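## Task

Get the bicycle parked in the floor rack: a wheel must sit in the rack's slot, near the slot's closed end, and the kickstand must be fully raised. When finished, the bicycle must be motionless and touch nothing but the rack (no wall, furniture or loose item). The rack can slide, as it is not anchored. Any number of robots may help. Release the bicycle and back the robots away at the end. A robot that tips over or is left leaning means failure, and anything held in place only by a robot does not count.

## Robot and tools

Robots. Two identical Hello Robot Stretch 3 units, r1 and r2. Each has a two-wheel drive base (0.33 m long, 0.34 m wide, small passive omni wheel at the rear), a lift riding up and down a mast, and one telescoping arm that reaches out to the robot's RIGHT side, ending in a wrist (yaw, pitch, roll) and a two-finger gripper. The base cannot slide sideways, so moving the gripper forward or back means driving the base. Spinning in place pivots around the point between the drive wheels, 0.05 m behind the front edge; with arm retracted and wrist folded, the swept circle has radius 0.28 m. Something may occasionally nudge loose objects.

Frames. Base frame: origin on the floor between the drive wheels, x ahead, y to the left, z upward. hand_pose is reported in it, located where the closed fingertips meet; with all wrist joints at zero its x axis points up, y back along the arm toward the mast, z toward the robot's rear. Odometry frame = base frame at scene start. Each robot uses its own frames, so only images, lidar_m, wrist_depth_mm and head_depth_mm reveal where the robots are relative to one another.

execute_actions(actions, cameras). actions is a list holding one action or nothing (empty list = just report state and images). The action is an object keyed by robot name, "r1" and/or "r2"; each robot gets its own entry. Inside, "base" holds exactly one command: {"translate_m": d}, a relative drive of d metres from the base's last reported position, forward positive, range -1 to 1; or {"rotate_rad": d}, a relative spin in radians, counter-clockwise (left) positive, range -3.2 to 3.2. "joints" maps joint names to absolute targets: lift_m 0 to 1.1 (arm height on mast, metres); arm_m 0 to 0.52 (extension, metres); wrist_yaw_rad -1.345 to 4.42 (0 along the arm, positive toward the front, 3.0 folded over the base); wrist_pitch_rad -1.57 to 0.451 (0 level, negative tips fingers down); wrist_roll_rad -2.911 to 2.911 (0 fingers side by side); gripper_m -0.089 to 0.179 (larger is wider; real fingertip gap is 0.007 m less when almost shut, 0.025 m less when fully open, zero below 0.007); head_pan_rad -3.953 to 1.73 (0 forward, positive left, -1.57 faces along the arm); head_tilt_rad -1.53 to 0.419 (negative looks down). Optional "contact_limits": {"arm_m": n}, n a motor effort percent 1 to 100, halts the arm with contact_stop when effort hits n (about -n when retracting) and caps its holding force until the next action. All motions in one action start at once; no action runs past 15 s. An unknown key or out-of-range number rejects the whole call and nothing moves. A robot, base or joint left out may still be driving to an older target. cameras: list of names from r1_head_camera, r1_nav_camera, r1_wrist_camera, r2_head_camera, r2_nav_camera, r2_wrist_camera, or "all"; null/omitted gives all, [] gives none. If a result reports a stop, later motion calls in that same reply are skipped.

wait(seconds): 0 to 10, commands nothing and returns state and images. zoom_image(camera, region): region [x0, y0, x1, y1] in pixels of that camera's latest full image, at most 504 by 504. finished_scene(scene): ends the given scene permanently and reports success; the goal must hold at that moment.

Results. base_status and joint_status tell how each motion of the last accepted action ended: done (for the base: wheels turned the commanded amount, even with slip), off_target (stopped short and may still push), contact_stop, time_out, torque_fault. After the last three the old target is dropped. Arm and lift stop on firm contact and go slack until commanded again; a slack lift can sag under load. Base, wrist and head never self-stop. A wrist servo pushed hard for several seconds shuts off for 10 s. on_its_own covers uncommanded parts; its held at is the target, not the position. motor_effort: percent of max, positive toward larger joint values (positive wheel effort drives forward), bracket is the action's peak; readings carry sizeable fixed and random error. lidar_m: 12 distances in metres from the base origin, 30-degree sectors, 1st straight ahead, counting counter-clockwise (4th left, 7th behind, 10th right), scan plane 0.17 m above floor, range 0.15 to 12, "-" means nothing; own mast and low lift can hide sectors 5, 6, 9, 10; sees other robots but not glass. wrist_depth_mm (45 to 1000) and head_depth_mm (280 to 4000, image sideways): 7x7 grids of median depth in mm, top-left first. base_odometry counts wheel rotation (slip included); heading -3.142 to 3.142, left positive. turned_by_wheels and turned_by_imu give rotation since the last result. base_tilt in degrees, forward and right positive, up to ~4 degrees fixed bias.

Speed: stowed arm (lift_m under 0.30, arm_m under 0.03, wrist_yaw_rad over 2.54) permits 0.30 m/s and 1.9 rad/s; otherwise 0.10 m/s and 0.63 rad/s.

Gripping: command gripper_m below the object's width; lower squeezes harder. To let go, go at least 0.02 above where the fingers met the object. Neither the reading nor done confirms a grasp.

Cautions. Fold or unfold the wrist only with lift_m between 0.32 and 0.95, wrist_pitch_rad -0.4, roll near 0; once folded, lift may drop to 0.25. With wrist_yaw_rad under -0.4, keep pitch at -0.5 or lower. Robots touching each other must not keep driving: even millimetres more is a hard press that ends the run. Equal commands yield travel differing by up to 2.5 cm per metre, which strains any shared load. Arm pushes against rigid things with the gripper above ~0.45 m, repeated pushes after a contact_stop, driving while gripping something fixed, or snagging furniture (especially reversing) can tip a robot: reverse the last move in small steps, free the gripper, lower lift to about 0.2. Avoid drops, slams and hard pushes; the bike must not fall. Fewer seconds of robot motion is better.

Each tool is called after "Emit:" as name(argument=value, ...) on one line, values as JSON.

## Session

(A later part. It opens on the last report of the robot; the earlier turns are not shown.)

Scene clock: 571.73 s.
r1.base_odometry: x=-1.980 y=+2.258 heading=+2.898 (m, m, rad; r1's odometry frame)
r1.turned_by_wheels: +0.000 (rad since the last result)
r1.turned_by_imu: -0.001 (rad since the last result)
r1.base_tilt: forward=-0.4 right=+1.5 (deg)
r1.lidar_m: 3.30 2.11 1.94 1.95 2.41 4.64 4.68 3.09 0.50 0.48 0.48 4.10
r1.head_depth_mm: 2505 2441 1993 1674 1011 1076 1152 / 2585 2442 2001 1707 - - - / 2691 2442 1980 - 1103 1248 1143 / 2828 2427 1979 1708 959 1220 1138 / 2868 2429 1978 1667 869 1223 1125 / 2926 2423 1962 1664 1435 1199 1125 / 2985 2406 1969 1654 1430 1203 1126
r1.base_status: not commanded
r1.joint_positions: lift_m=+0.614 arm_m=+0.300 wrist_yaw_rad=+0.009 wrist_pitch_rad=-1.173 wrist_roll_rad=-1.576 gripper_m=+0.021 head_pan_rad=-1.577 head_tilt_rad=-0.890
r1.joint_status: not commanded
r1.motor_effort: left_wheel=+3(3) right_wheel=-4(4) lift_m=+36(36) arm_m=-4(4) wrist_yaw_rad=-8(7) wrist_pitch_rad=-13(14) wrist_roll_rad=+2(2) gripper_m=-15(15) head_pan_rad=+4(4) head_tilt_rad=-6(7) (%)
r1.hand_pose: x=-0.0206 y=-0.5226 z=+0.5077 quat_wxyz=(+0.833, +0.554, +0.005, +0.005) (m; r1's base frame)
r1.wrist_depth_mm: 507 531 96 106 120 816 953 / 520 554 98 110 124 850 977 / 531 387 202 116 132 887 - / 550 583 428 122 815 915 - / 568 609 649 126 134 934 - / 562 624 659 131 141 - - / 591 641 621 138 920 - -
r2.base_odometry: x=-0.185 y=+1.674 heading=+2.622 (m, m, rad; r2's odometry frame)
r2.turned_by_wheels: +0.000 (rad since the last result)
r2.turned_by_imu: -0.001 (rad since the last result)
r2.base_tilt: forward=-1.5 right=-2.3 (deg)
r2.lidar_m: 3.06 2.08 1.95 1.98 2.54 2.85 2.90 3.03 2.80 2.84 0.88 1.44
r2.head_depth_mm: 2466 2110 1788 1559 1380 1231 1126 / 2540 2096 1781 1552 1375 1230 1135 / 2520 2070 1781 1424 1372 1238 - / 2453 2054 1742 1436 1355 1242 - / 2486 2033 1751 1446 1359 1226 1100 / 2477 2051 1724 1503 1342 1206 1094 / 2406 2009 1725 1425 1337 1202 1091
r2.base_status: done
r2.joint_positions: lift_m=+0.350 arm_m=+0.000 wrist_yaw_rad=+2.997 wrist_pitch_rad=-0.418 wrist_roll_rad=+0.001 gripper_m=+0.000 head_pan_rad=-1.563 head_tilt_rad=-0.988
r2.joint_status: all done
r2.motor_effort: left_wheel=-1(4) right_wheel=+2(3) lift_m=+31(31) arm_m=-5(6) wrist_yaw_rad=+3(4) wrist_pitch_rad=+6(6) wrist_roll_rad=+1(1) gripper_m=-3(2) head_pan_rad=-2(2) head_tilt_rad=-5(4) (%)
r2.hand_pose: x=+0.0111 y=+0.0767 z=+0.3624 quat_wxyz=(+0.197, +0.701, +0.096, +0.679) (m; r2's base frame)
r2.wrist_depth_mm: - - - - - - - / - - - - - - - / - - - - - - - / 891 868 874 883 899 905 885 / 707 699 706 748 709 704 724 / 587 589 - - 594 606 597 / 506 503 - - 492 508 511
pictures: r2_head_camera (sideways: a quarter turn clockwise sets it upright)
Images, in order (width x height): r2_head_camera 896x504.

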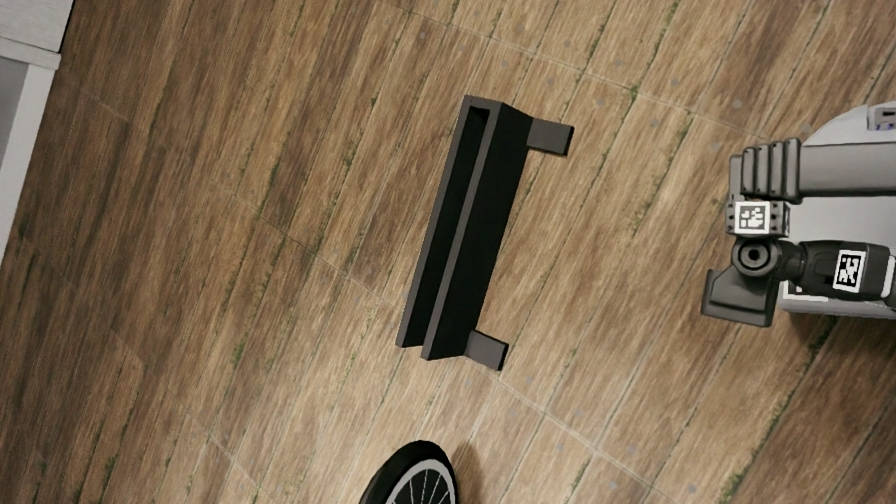

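Emit:
execute_actions(actions=[{"r2": {"base": {"translate_m": -0.25}, "joints": {"lift_m": 0.27}}}], cameras=[])

Emit:
execute_actions(actions=[{"r2": {"base": {"rotate_rad": -1.571}, "joints": {"head_pan_rad": 0.0, "head_tilt_rad": -1.1}}}], cameras=[])

Emit:
execute_actions(actions=[{"r2": {"base": {"translate_m": 0.56}}}], cameras=["r2_head_camera"])

Scene clock: 616.07 s.
r1.base_odometry: x=-1.980 y=+2.258 heading=+2.898 (m, m, rad; r1's odometry frame)
r1.turned_by_wheels: +0.000 (rad since the last result)
r1.turned_by_imu: -0.001 (rad since the last result)
r1.base_tilt: forward=-0.4 right=+1.5 (deg)
r1.lidar_m: 3.28 2.11 1.94 1.95 2.41 4.64 4.65 3.10 0.50 0.48 0.48 4.10
r1.head_depth_mm: 2487 2466 1999 1679 1011 1073 1151 / 2599 2460 1996 1708 - - - / 2700 2438 1972 - 1098 1244 1140 / 2788 2429 1986 1703 965 1227 1143 / 2873 2427 1973 1665 871 1218 1130 / 2919 2437 1968 1656 1439 1198 1130 / 3017 2418 1955 1654 1425 1198 1123
r1.base_status: not commanded
r1.joint_positions: lift_m=+0.614 arm_m=+0.300 wrist_yaw_rad=+0.009 wrist_pitch_rad=-1.173 wrist_roll_rad=-1.576 gripper_m=+0.021 head_pan_rad=-1.577 head_tilt_rad=-0.890
r1.joint_status: not commanded
r1.motor_effort: left_wheel=+3(3) right_wheel=-4(4) lift_m=+36(36) arm_m=-4(4) wrist_yaw_rad=-9(8) wrist_pitch_rad=-14(13) wrist_roll_rad=+2(2) gripper_m=-15(15) head_pan_rad=+4(4) head_tilt_rad=-4(6) (%)
r1.hand_pose: x=-0.0206 y=-0.5226 z=+0.5077 quat_wxyz=(+0.833, +0.554, +0.005, +0.005) (m; r1's base frame)
r1.wrist_depth_mm: 512 538 95 106 120 812 951 / 518 550 98 110 124 865 974 / 529 386 203 116 132 876 - / 550 570 426 121 806 918 - / 566 615 646 126 133 952 - / 569 620 670 130 141 - - / 586 630 626 137 924 - -
r2.base_odometry: x=+0.032 y=+1.550 heading=+2.622 (m, m, rad; r2's odometry frame)
r2.turned_by_wheels: +0.000 (rad since the last result)
r2.turned_by_imu: -0.001 (rad since the last result)
r2.base_tilt: forward=-1.4 right=-2.3 (deg)
r2.lidar_m: 3.21 2.19 2.05 2.09 2.67 2.63 2.65 2.91 2.69 2.74 1.02 1.13
r2.head_depth_mm: 2415 2106 1781 1552 1382 1235 1125 / 2473 2090 1764 1557 1375 1233 1133 / 2511 2076 1768 1541 1354 1229 - / 2476 2057 1768 1530 1358 1227 - / 2476 2066 1744 1405 1344 1231 1097 / 2431 2031 1732 1411 1342 1210 1091 / 2417 2003 1708 1445 1335 1207 1094
r2.base_status: done
r2.joint_positions: lift_m=+0.270 arm_m=+0.000 wrist_yaw_rad=+2.998 wrist_pitch_rad=-0.417 wrist_roll_rad=+0.001 gripper_m=+0.000 head_pan_rad=-1.564 head_tilt_rad=-0.988
r2.joint_status: all done
r2.motor_effort: left_wheel=-1(7) right_wheel=+3(6) lift_m=+19(29) arm_m=-5(6) wrist_yaw_rad=+2(3) wrist_pitch_rad=+6(6) wrist_roll_rad=+1(1) gripper_m=-3(3) head_pan_rad=-2(3) head_tilt_rad=-5(4) (%)
r2.hand_pose: x=+0.0109 y=+0.0768 z=+0.2831 quat_wxyz=(+0.196, +0.701, +0.097, +0.679) (m; r2's base frame)
r2.wrist_depth_mm: - - - - - - - / - - - - - - - / 974 979 - - - - - / 727 735 742 745 737 748 761 / 586 590 593 614 586 593 604 / 497 508 - - 491 497 495 / 435 - - - 410 423 423
pictures: none
No camera images: the call's "cameras" was empty. Leave "cameras" out to get every camera's image.

Scene clock: 618.27 s.
r1.base_odometry: x=-1.980 y=+2.258 heading=+2.898 (m, m, rad; r1's odometry frame)
r1.turned_by_wheels: +0.000 (rad since the last result)
r1.turned_by_imu: +0.000 (rad since the last result)
r1.base_tilt: forward=-0.5 right=+1.6 (deg)
r1.lidar_m: 3.31 2.11 1.94 1.96 2.41 4.63 4.66 3.10 0.50 0.48 0.48 4.09
r1.head_depth_mm: 2511 2453 1988 1670 1012 1070 1146 / 2615 2443 2001 1709 - - - / 2691 2437 1980 - 1102 1247 1141 / 2810 2425 1976 1688 960 1224 1141 / 2847 2452 1978 1671 872 1225 1128 / 2939 2421 1968 1652 1429 1201 1124 / 3001 2417 1963 1655 1426 1197 1125
r1.base_status: not commanded
r1.joint_positions: lift_m=+0.614 arm_m=+0.300 wrist_yaw_rad=+0.009 wrist_pitch_rad=-1.173 wrist_roll_rad=-1.576 gripper_m=+0.021 head_pan_rad=-1.577 head_tilt_rad=-0.890
r1.joint_status: not commanded
r1.motor_effort: left_wheel=+3(3) right_wheel=-4(4) lift_m=+36(36) arm_m=-4(4) wrist_yaw_rad=-8(7) wrist_pitch_rad=-13(13) wrist_roll_rad=+2(2) gripper_m=-15(15) head_pan_rad=+3(4) head_tilt_rad=-7(6) (%)
r1.hand_pose: x=-0.0206 y=-0.5226 z=+0.5077 quat_wxyz=(+0.833, +0.554, +0.005, +0.005) (m; r1's base frame)
r1.wrist_depth_mm: 511 531 95 106 120 810 932 / 513 539 98 110 124 861 975 / 533 389 202 116 132 870 - / 552 577 428 122 829 934 - / 561 620 648 126 133 996 - / 578 630 649 131 140 - - / 579 635 623 137 904 - -
r2.base_odometry: x=+0.032 y=+1.550 heading=+1.051 (m, m, rad; r2's odometry frame)
r2.turned_by_wheels: -1.571 (rad since the last result)
r2.turned_by_imu: -1.572 (rad since the last result)
r2.base_tilt: forward=-1.4 right=-2.3 (deg)
r2.lidar_m: 2.74 1.02 1.13 3.20 2.19 2.05 2.09 2.68 2.62 2.67 2.90 2.69
r2.head_depth_mm: 2145 1842 1627 1464 1322 1223 1110 / 2111 1821 1611 1456 1331 1203 1101 / 2085 1809 1604 1450 1308 1202 - / 2079 1801 1607 1374 1311 1195 - / 2057 1799 1585 1394 1300 1187 - / 2035 1781 1586 1397 1300 1189 1116 / 2020 1782 1568 1418 1282 1185 1095
r2.base_status: done
r2.joint_positions: lift_m=+0.270 arm_m=+0.000 wrist_yaw_rad=+2.998 wrist_pitch_rad=-0.417 wrist_roll_rad=+0.001 gripper_m=+0.000 head_pan_rad=-0.007 head_tilt_rad=-1.087
r2.joint_status: all done
r2.motor_effort: left_wheel=+2(8) right_wheel=-3(7) lift_m=+19(19) arm_m=-5(6) wrist_yaw_rad=+3(2) wrist_pitch_rad=+6(6) wrist_roll_rad=+1(1) gripper_m=-2(1) head_pan_rad=+3(26) head_tilt_rad=-5(14) (%)
r2.hand_pose: x=+0.0109 y=+0.0768 z=+0.2831 quat_wxyz=(+0.196, +0.701, +0.097, +0.679) (m; r2's base frame)
r2.wrist_depth_mm: - - - - - - 861 / - - - - - - 845 / 971 957 - - - - 885 / 726 740 730 722 738 746 747 / 582 581 588 618 595 596 596 / 496 513 - - 497 492 492 / 437 - - - 414 426 427
pictures: none
No camera images: the call's "cameras" was empty. Leave "cameras" out to get every camera's image.

Scene clock: 621.83 s.
r1.base_odometry: x=-1.980 y=+2.258 heading=+2.898 (m, m, rad; r1's odometry frame)
r1.turned_by_wheels: +0.000 (rad since the last result)
r1.turned_by_imu: +0.000 (rad since the last result)
r1.base_tilt: forward=-0.4 right=+1.5 (deg)
r1.lidar_m: 3.29 2.10 1.94 1.95 2.41 4.63 4.68 3.10 0.50 0.48 0.48 1.20
r1.head_depth_mm: 2506 2461 1992 1674 1008 1073 1149 / 2605 2465 1984 1714 - - - / 2696 2444 1978 - 1106 1248 1140 / 2810 2432 1960 1705 962 1223 1141 / 2856 2427 1985 1661 874 1219 1127 / 2935 2418 1970 1670 1434 1205 1126 / 3016 2411 1961 1655 1435 1196 1124
r1.base_status: not commanded
r1.joint_positions: lift_m=+0.614 arm_m=+0.300 wrist_yaw_rad=+0.009 wrist_pitch_rad=-1.173 wrist_roll_rad=-1.576 gripper_m=+0.021 head_pan_rad=-1.577 head_tilt_rad=-0.890
r1.joint_status: not commanded
r1.motor_effort: left_wheel=+3(3) right_wheel=-4(4) lift_m=+36(36) arm_m=-4(4) wrist_yaw_rad=-9(8) wrist_pitch_rad=-13(14) wrist_roll_rad=+2(2) gripper_m=-14(15) head_pan_rad=+4(4) head_tilt_rad=-7(7) (%)
r1.hand_pose: x=-0.0206 y=-0.5226 z=+0.5077 quat_wxyz=(+0.833, +0.554, +0.005, +0.005) (m; r1's base frame)
r1.wrist_depth_mm: 502 540 95 106 120 809 938 / 523 545 98 110 124 851 977 / 537 389 201 115 132 873 - / 549 580 426 122 792 930 - / 561 608 647 126 133 955 - / 573 629 669 131 141 - - / 591 645 622 137 905 - -
r2.base_odometry: x=+0.310 y=+2.036 heading=+1.051 (m, m, rad; r2's odometry frame)
r2.turned_by_wheels: +0.000 (rad since the last result)
r2.turned_by_imu: -0.001 (rad since the last result)
r2.base_tilt: forward=-1.4 right=-2.3 (deg)
r2.lidar_m: 2.22 2.89 0.66 0.95 2.73 2.56 2.60 3.06 2.86 2.91 2.36 2.19
r2.head_depth_mm: 2038 1859 1639 1451 1326 1212 1110 / 2091 1821 1622 1442 1320 1205 1098 / 2103 1820 1624 1453 1321 1205 - / 2060 1809 1615 1441 1303 1173 - / 2081 1788 1581 1423 1308 1161 - / 2040 1774 1584 1416 1297 1157 1115 / 2035 1769 1595 1416 1279 1162 1094
r2.base_status: done
r2.joint_positions: lift_m=+0.270 arm_m=+0.000 wrist_yaw_rad=+2.998 wrist_pitch_rad=-0.417 wrist_roll_rad=+0.001 gripper_m=+0.000 head_pan_rad=-0.007 head_tilt_rad=-1.087
r2.joint_status: not commanded
r2.motor_effort: left_wheel=+2(7) right_wheel=-3(7) lift_m=+19(19) arm_m=-5(5) wrist_yaw_rad=+3(2) wrist_pitch_rad=+6(6) wrist_roll_rad=+1(1) gripper_m=-2(2) head_pan_rad=+2(3) head_tilt_rad=-4(4) (%)
r2.hand_pose: x=+0.0109 y=+0.0768 z=+0.2831 quat_wxyz=(+0.196, +0.701, +0.097, +0.679) (m; r2's base frame)
r2.wrist_depth_mm: - - - - 841 - - / - - - - 844 - - / 956 969 - - 902 - - / 724 741 743 751 697 526 747 / 585 593 584 613 573 391 596 / 494 513 - - 492 340 476 / 438 - - - 411 293 288
pictures: r2_head_camera (sideways: a quarter turn clockwise sets it upright)
Images, in order (width x height): r2_head_camera 896x504.

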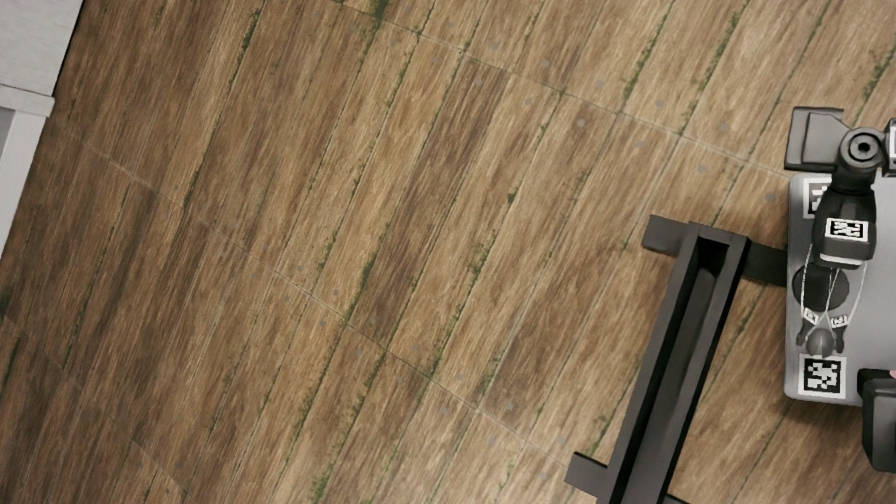

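Emit:
execute_actions(actions=[{"r2": {"base": {"translate_m": 0.19}, "joints": {"lift_m": 0.33, "head_pan_rad": 0.6, "head_tilt_rad": -1.0}}}], cameras=["r2_head_camera", "r2_nav_camera"])

Scene clock: 630.80 s.
r1.base_odometry: x=-1.980 y=+2.258 heading=+2.898 (m, m, rad; r1's odometry frame)
r1.turned_by_wheels: +0.000 (rad since the last result)
r1.turned_by_imu: -0.001 (rad since the last result)
r1.base_tilt: forward=-0.4 right=+1.4 (deg)
r1.lidar_m: 3.32 2.10 1.94 1.96 2.41 4.62 4.66 3.10 0.50 0.48 0.48 1.07
r1.head_depth_mm: 2512 2439 2006 1672 1005 1069 1148 / 2589 2460 1983 1717 - - - / 2704 2433 1974 - 1102 1248 1140 / 2814 2456 1985 1700 958 1220 1135 / 2891 2421 1966 1656 871 1226 1127 / 2919 2401 1969 1657 1429 1203 1130 / 2987 2443 1961 1660 1432 1195 1124
r1.base_status: not commanded
r1.joint_positions: lift_m=+0.614 arm_m=+0.300 wrist_yaw_rad=+0.009 wrist_pitch_rad=-1.173 wrist_roll_rad=-1.576 gripper_m=+0.021 head_pan_rad=-1.577 head_tilt_rad=-0.890
r1.joint_status: not commanded
r1.motor_effort: left_wheel=+3(3) right_wheel=-4(4) lift_m=+36(36) arm_m=-4(4) wrist_yaw_rad=-7(10) wrist_pitch_rad=-14(14) wrist_roll_rad=+2(2) gripper_m=-15(16) head_pan_rad=+4(4) head_tilt_rad=-6(7) (%)
r1.hand_pose: x=-0.0206 y=-0.5226 z=+0.5077 quat_wxyz=(+0.833, +0.554, +0.005, +0.005) (m; r1's base frame)
r1.wrist_depth_mm: 505 535 95 106 120 829 945 / 512 547 98 109 124 857 - / 530 386 202 116 132 874 - / 546 570 428 122 817 950 - / 560 600 640 126 134 968 - / 569 627 662 131 141 - - / 594 621 611 138 914 - -
r2.base_odometry: x=+0.404 y=+2.201 heading=+1.051 (m, m, rad; r2's odometry frame)
r2.turned_by_wheels: +0.000 (rad since the last result)
r2.turned_by_imu: -0.001 (rad since the last result)
r2.base_tilt: forward=-1.4 right=-2.3 (deg)
r2.lidar_m: 2.05 2.66 1.14 0.61 2.91 2.73 2.78 3.15 2.94 2.98 2.17 2.01
r2.head_depth_mm: 2368 2057 1781 1533 1371 1220 1124 / 2527 2058 1746 1539 1374 1236 1112 / 2493 2038 1759 1512 1359 1221 1109 / 2409 2004 1739 1520 1359 1212 1085 / 2439 1997 1714 1519 1347 1214 1112 / 2423 1986 1709 1498 1336 1168 1117 / 2344 1965 1547 1496 1331 1168 1113
r2.base_status: done
r2.joint_positions: lift_m=+0.330 arm_m=+0.000 wrist_yaw_rad=+2.998 wrist_pitch_rad=-0.417 wrist_roll_rad=+0.001 gripper_m=+0.000 head_pan_rad=+0.593 head_tilt_rad=-1.000
r2.joint_status: all done
r2.motor_effort: left_wheel=+2(7) right_wheel=-2(7) lift_m=+31(31) arm_m=-5(6) wrist_yaw_rad=+2(2) wrist_pitch_rad=+6(6) wrist_roll_rad=+1(1) gripper_m=-2(2) head_pan_rad=+1(23) head_tilt_rad=-1(8) (%)
r2.hand_pose: x=+0.0109 y=+0.0768 z=+0.3426 quat_wxyz=(+0.196, +0.701, +0.097, +0.679) (m; r2's base frame)
r2.wrist_depth_mm: - - - - - - - / - - - - - - - / - - - - - - - / 838 844 849 832 833 852 859 / 668 678 686 714 636 681 683 / 560 568 - - 442 564 575 / 483 502 - - 329 486 492
pictures: r2_head_camera (sideways: a quarter turn clockwise sets it upright), r2_nav_camera (sideways: a quarter turn counterclockwise sets it upright)
Images, in order (width x height): r2_head_camera 896x504, r2_nav_camera 672x504.

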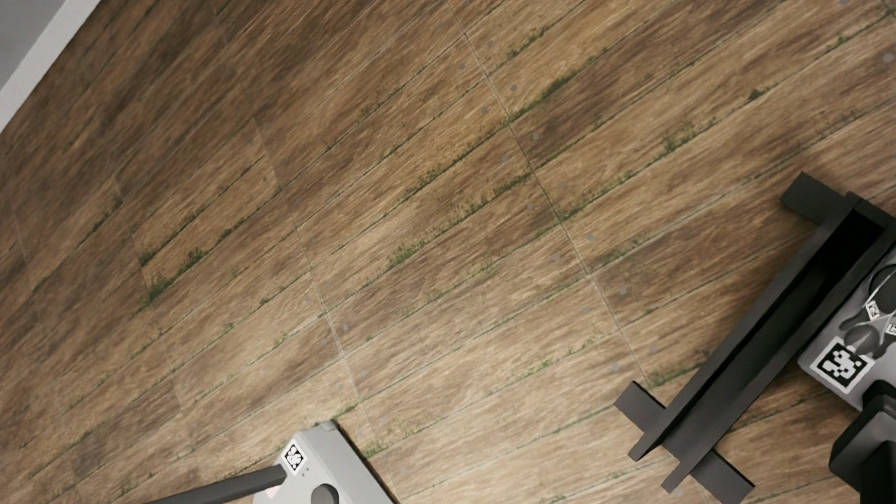

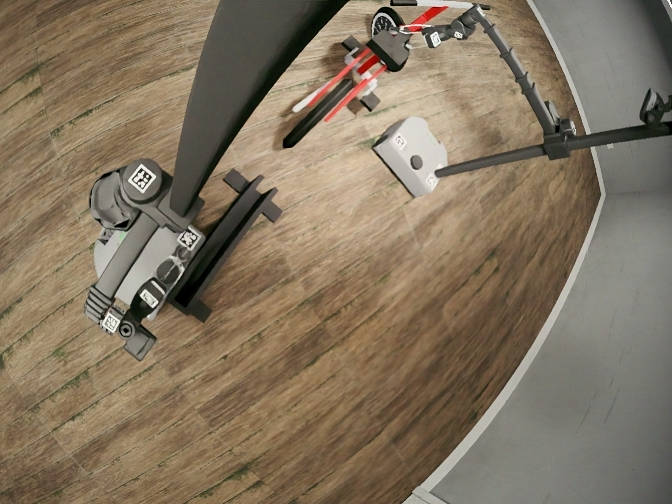

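Emit:
execute_actions(actions=[])

Scene clock: 650.40 s.
r1.base_odometry: x=-1.980 y=+2.258 heading=+2.898 (m, m, rad; r1's odometry frame)
r1.turned_by_wheels: +0.000 (rad since the last result)
r1.turned_by_imu: +0.000 (rad since the last result)
r1.base_tilt: forward=-0.4 right=+1.4 (deg)
r1.lidar_m: 3.30 2.11 1.94 1.96 2.41 4.64 4.65 3.10 0.50 0.48 0.48 1.07
r1.head_depth_mm: 2513 2461 1995 1672 1009 1071 1148 / 2603 2455 1974 1706 - - - / 2693 2433 1968 - 1103 1248 1141 / 2812 2424 1983 1707 961 1226 1135 / 2884 2416 1980 1655 873 1220 1124 / 2933 2397 1981 1660 1436 1201 1130 / 3013 2405 1963 1656 1434 1199 1125
r1.base_status: not commanded
r1.joint_positions: lift_m=+0.614 arm_m=+0.300 wrist_yaw_rad=+0.009 wrist_pitch_rad=-1.173 wrist_roll_rad=-1.576 gripper_m=+0.021 head_pan_rad=-1.577 head_tilt_rad=-0.890
r1.joint_status: not commanded
r1.motor_effort: left_wheel=+3(3) right_wheel=-4(4) lift_m=+36(36) arm_m=-4(4) wrist_yaw_rad=-8(10) wrist_pitch_rad=-13(14) wrist_roll_rad=+2(2) gripper_m=-14(16) head_pan_rad=+3(4) head_tilt_rad=-6(7) (%)
r1.hand_pose: x=-0.0206 y=-0.5226 z=+0.5077 quat_wxyz=(+0.833, +0.554, +0.005, +0.005) (m; r1's base frame)
r1.wrist_depth_mm: 502 523 96 106 120 822 940 / 516 538 98 109 124 840 987 / 532 385 202 116 132 874 - / 551 577 430 122 797 945 - / 560 601 647 126 133 957 - / 576 619 663 131 141 - - / 575 631 614 137 922 - -
r2.base_odometry: x=+0.404 y=+2.201 heading=+1.051 (m, m, rad; r2's odometry frame)
r2.turned_by_wheels: +0.000 (rad since the last result)
r2.turned_by_imu: -0.001 (rad since the last result)
r2.base_tilt: forward=-1.4 right=-2.2 (deg)
r2.lidar_m: 2.04 2.66 1.14 0.61 2.91 2.73 2.77 3.13 2.94 2.99 2.17 2.01
r2.head_depth_mm: 2393 2072 1753 1553 1374 1230 1112 / 2465 2057 1750 1529 1364 1230 1115 / 2452 2030 1734 1529 1350 1225 1101 / 2416 2024 1732 1518 1347 1211 1081 / 2405 2006 1730 1503 1350 1202 1111 / 2376 1994 1723 1508 1336 1170 1121 / 2363 1998 1540 1476 1323 1163 1121
r2.base_status: done
r2.joint_positions: lift_m=+0.330 arm_m=+0.000 wrist_yaw_rad=+2.998 wrist_pitch_rad=-0.417 wrist_roll_rad=+0.001 gripper_m=+0.000 head_pan_rad=+0.593 head_tilt_rad=-1.000
r2.joint_status: all done
r2.motor_effort: left_wheel=+1(7) right_wheel=-3(7) lift_m=+31(31) arm_m=-5(6) wrist_yaw_rad=+2(2) wrist_pitch_rad=+6(6) wrist_roll_rad=+1(1) gripper_m=-3(2) head_pan_rad=+2(23) head_tilt_rad=+0(8) (%)
r2.hand_pose: x=+0.0109 y=+0.0768 z=+0.3426 quat_wxyz=(+0.196, +0.701, +0.097, +0.679) (m; r2's base frame)
r2.wrist_depth_mm: - - - - - - - / - - - - - - - / - - - - - - - / 831 839 846 846 855 852 862 / 671 675 683 722 632 683 677 / 564 565 - - 441 569 568 / 483 498 - - 327 486 487
pictures: r1_head_camera (sideways: a quarter turn clockwise sets it upright), r1_nav_camera (sideways: a quarter turn counterclockwise sets it upright), r1_wrist_camera, r2_head_camera (sideways: a quarter turn clockwise sets it upright), r2_nav_camera (sideways: a quarter turn counterclockwise sets it upright), r2_wrist_camera
Images, in order (width x height): r1_head_camera 896x504, r1_nav_camera 672x504, r1_wrist_camera 644x364, r2_head_camera 896x504, r2_nav_camera 672x504, r2_wrist_camera 644x364.

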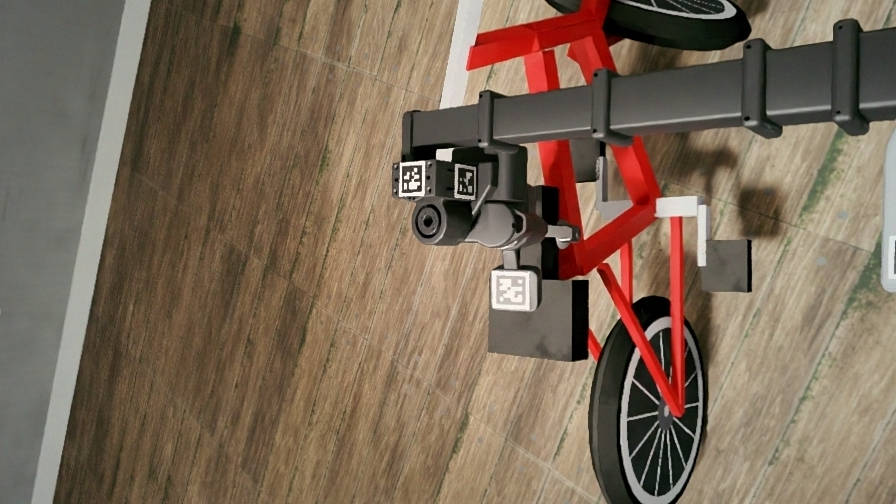

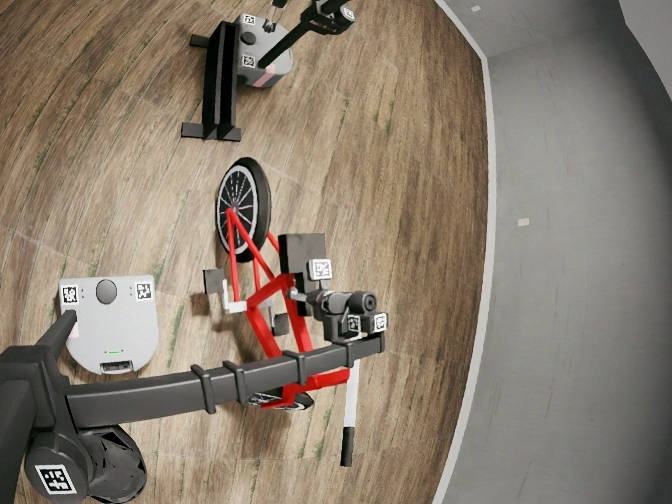

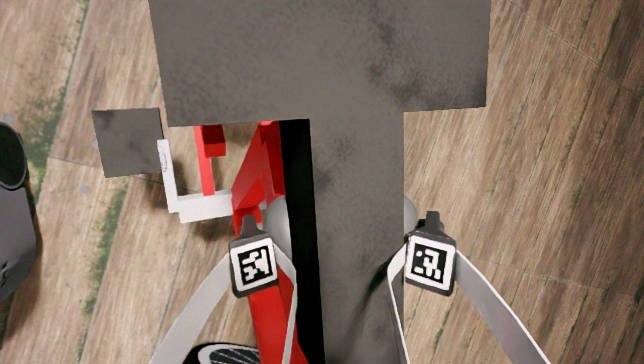

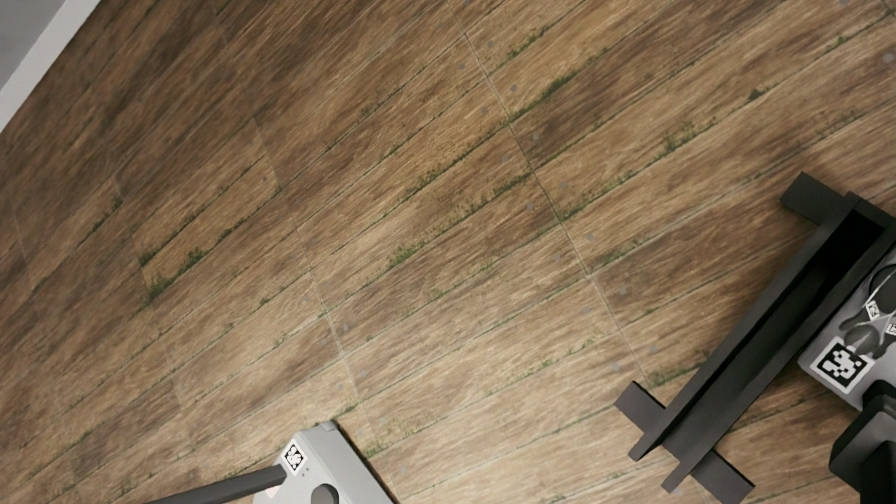

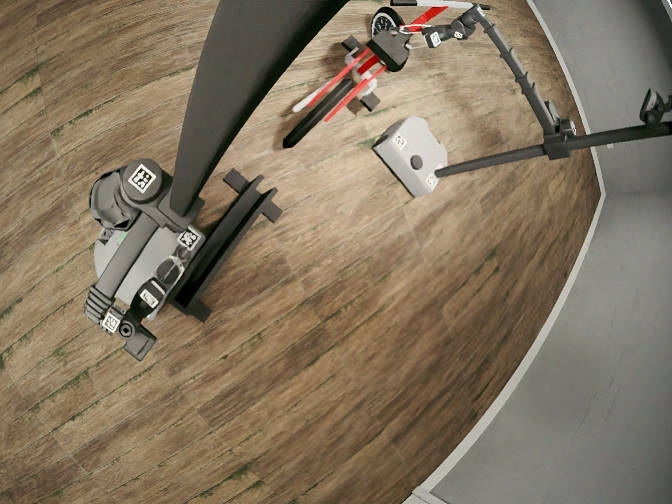

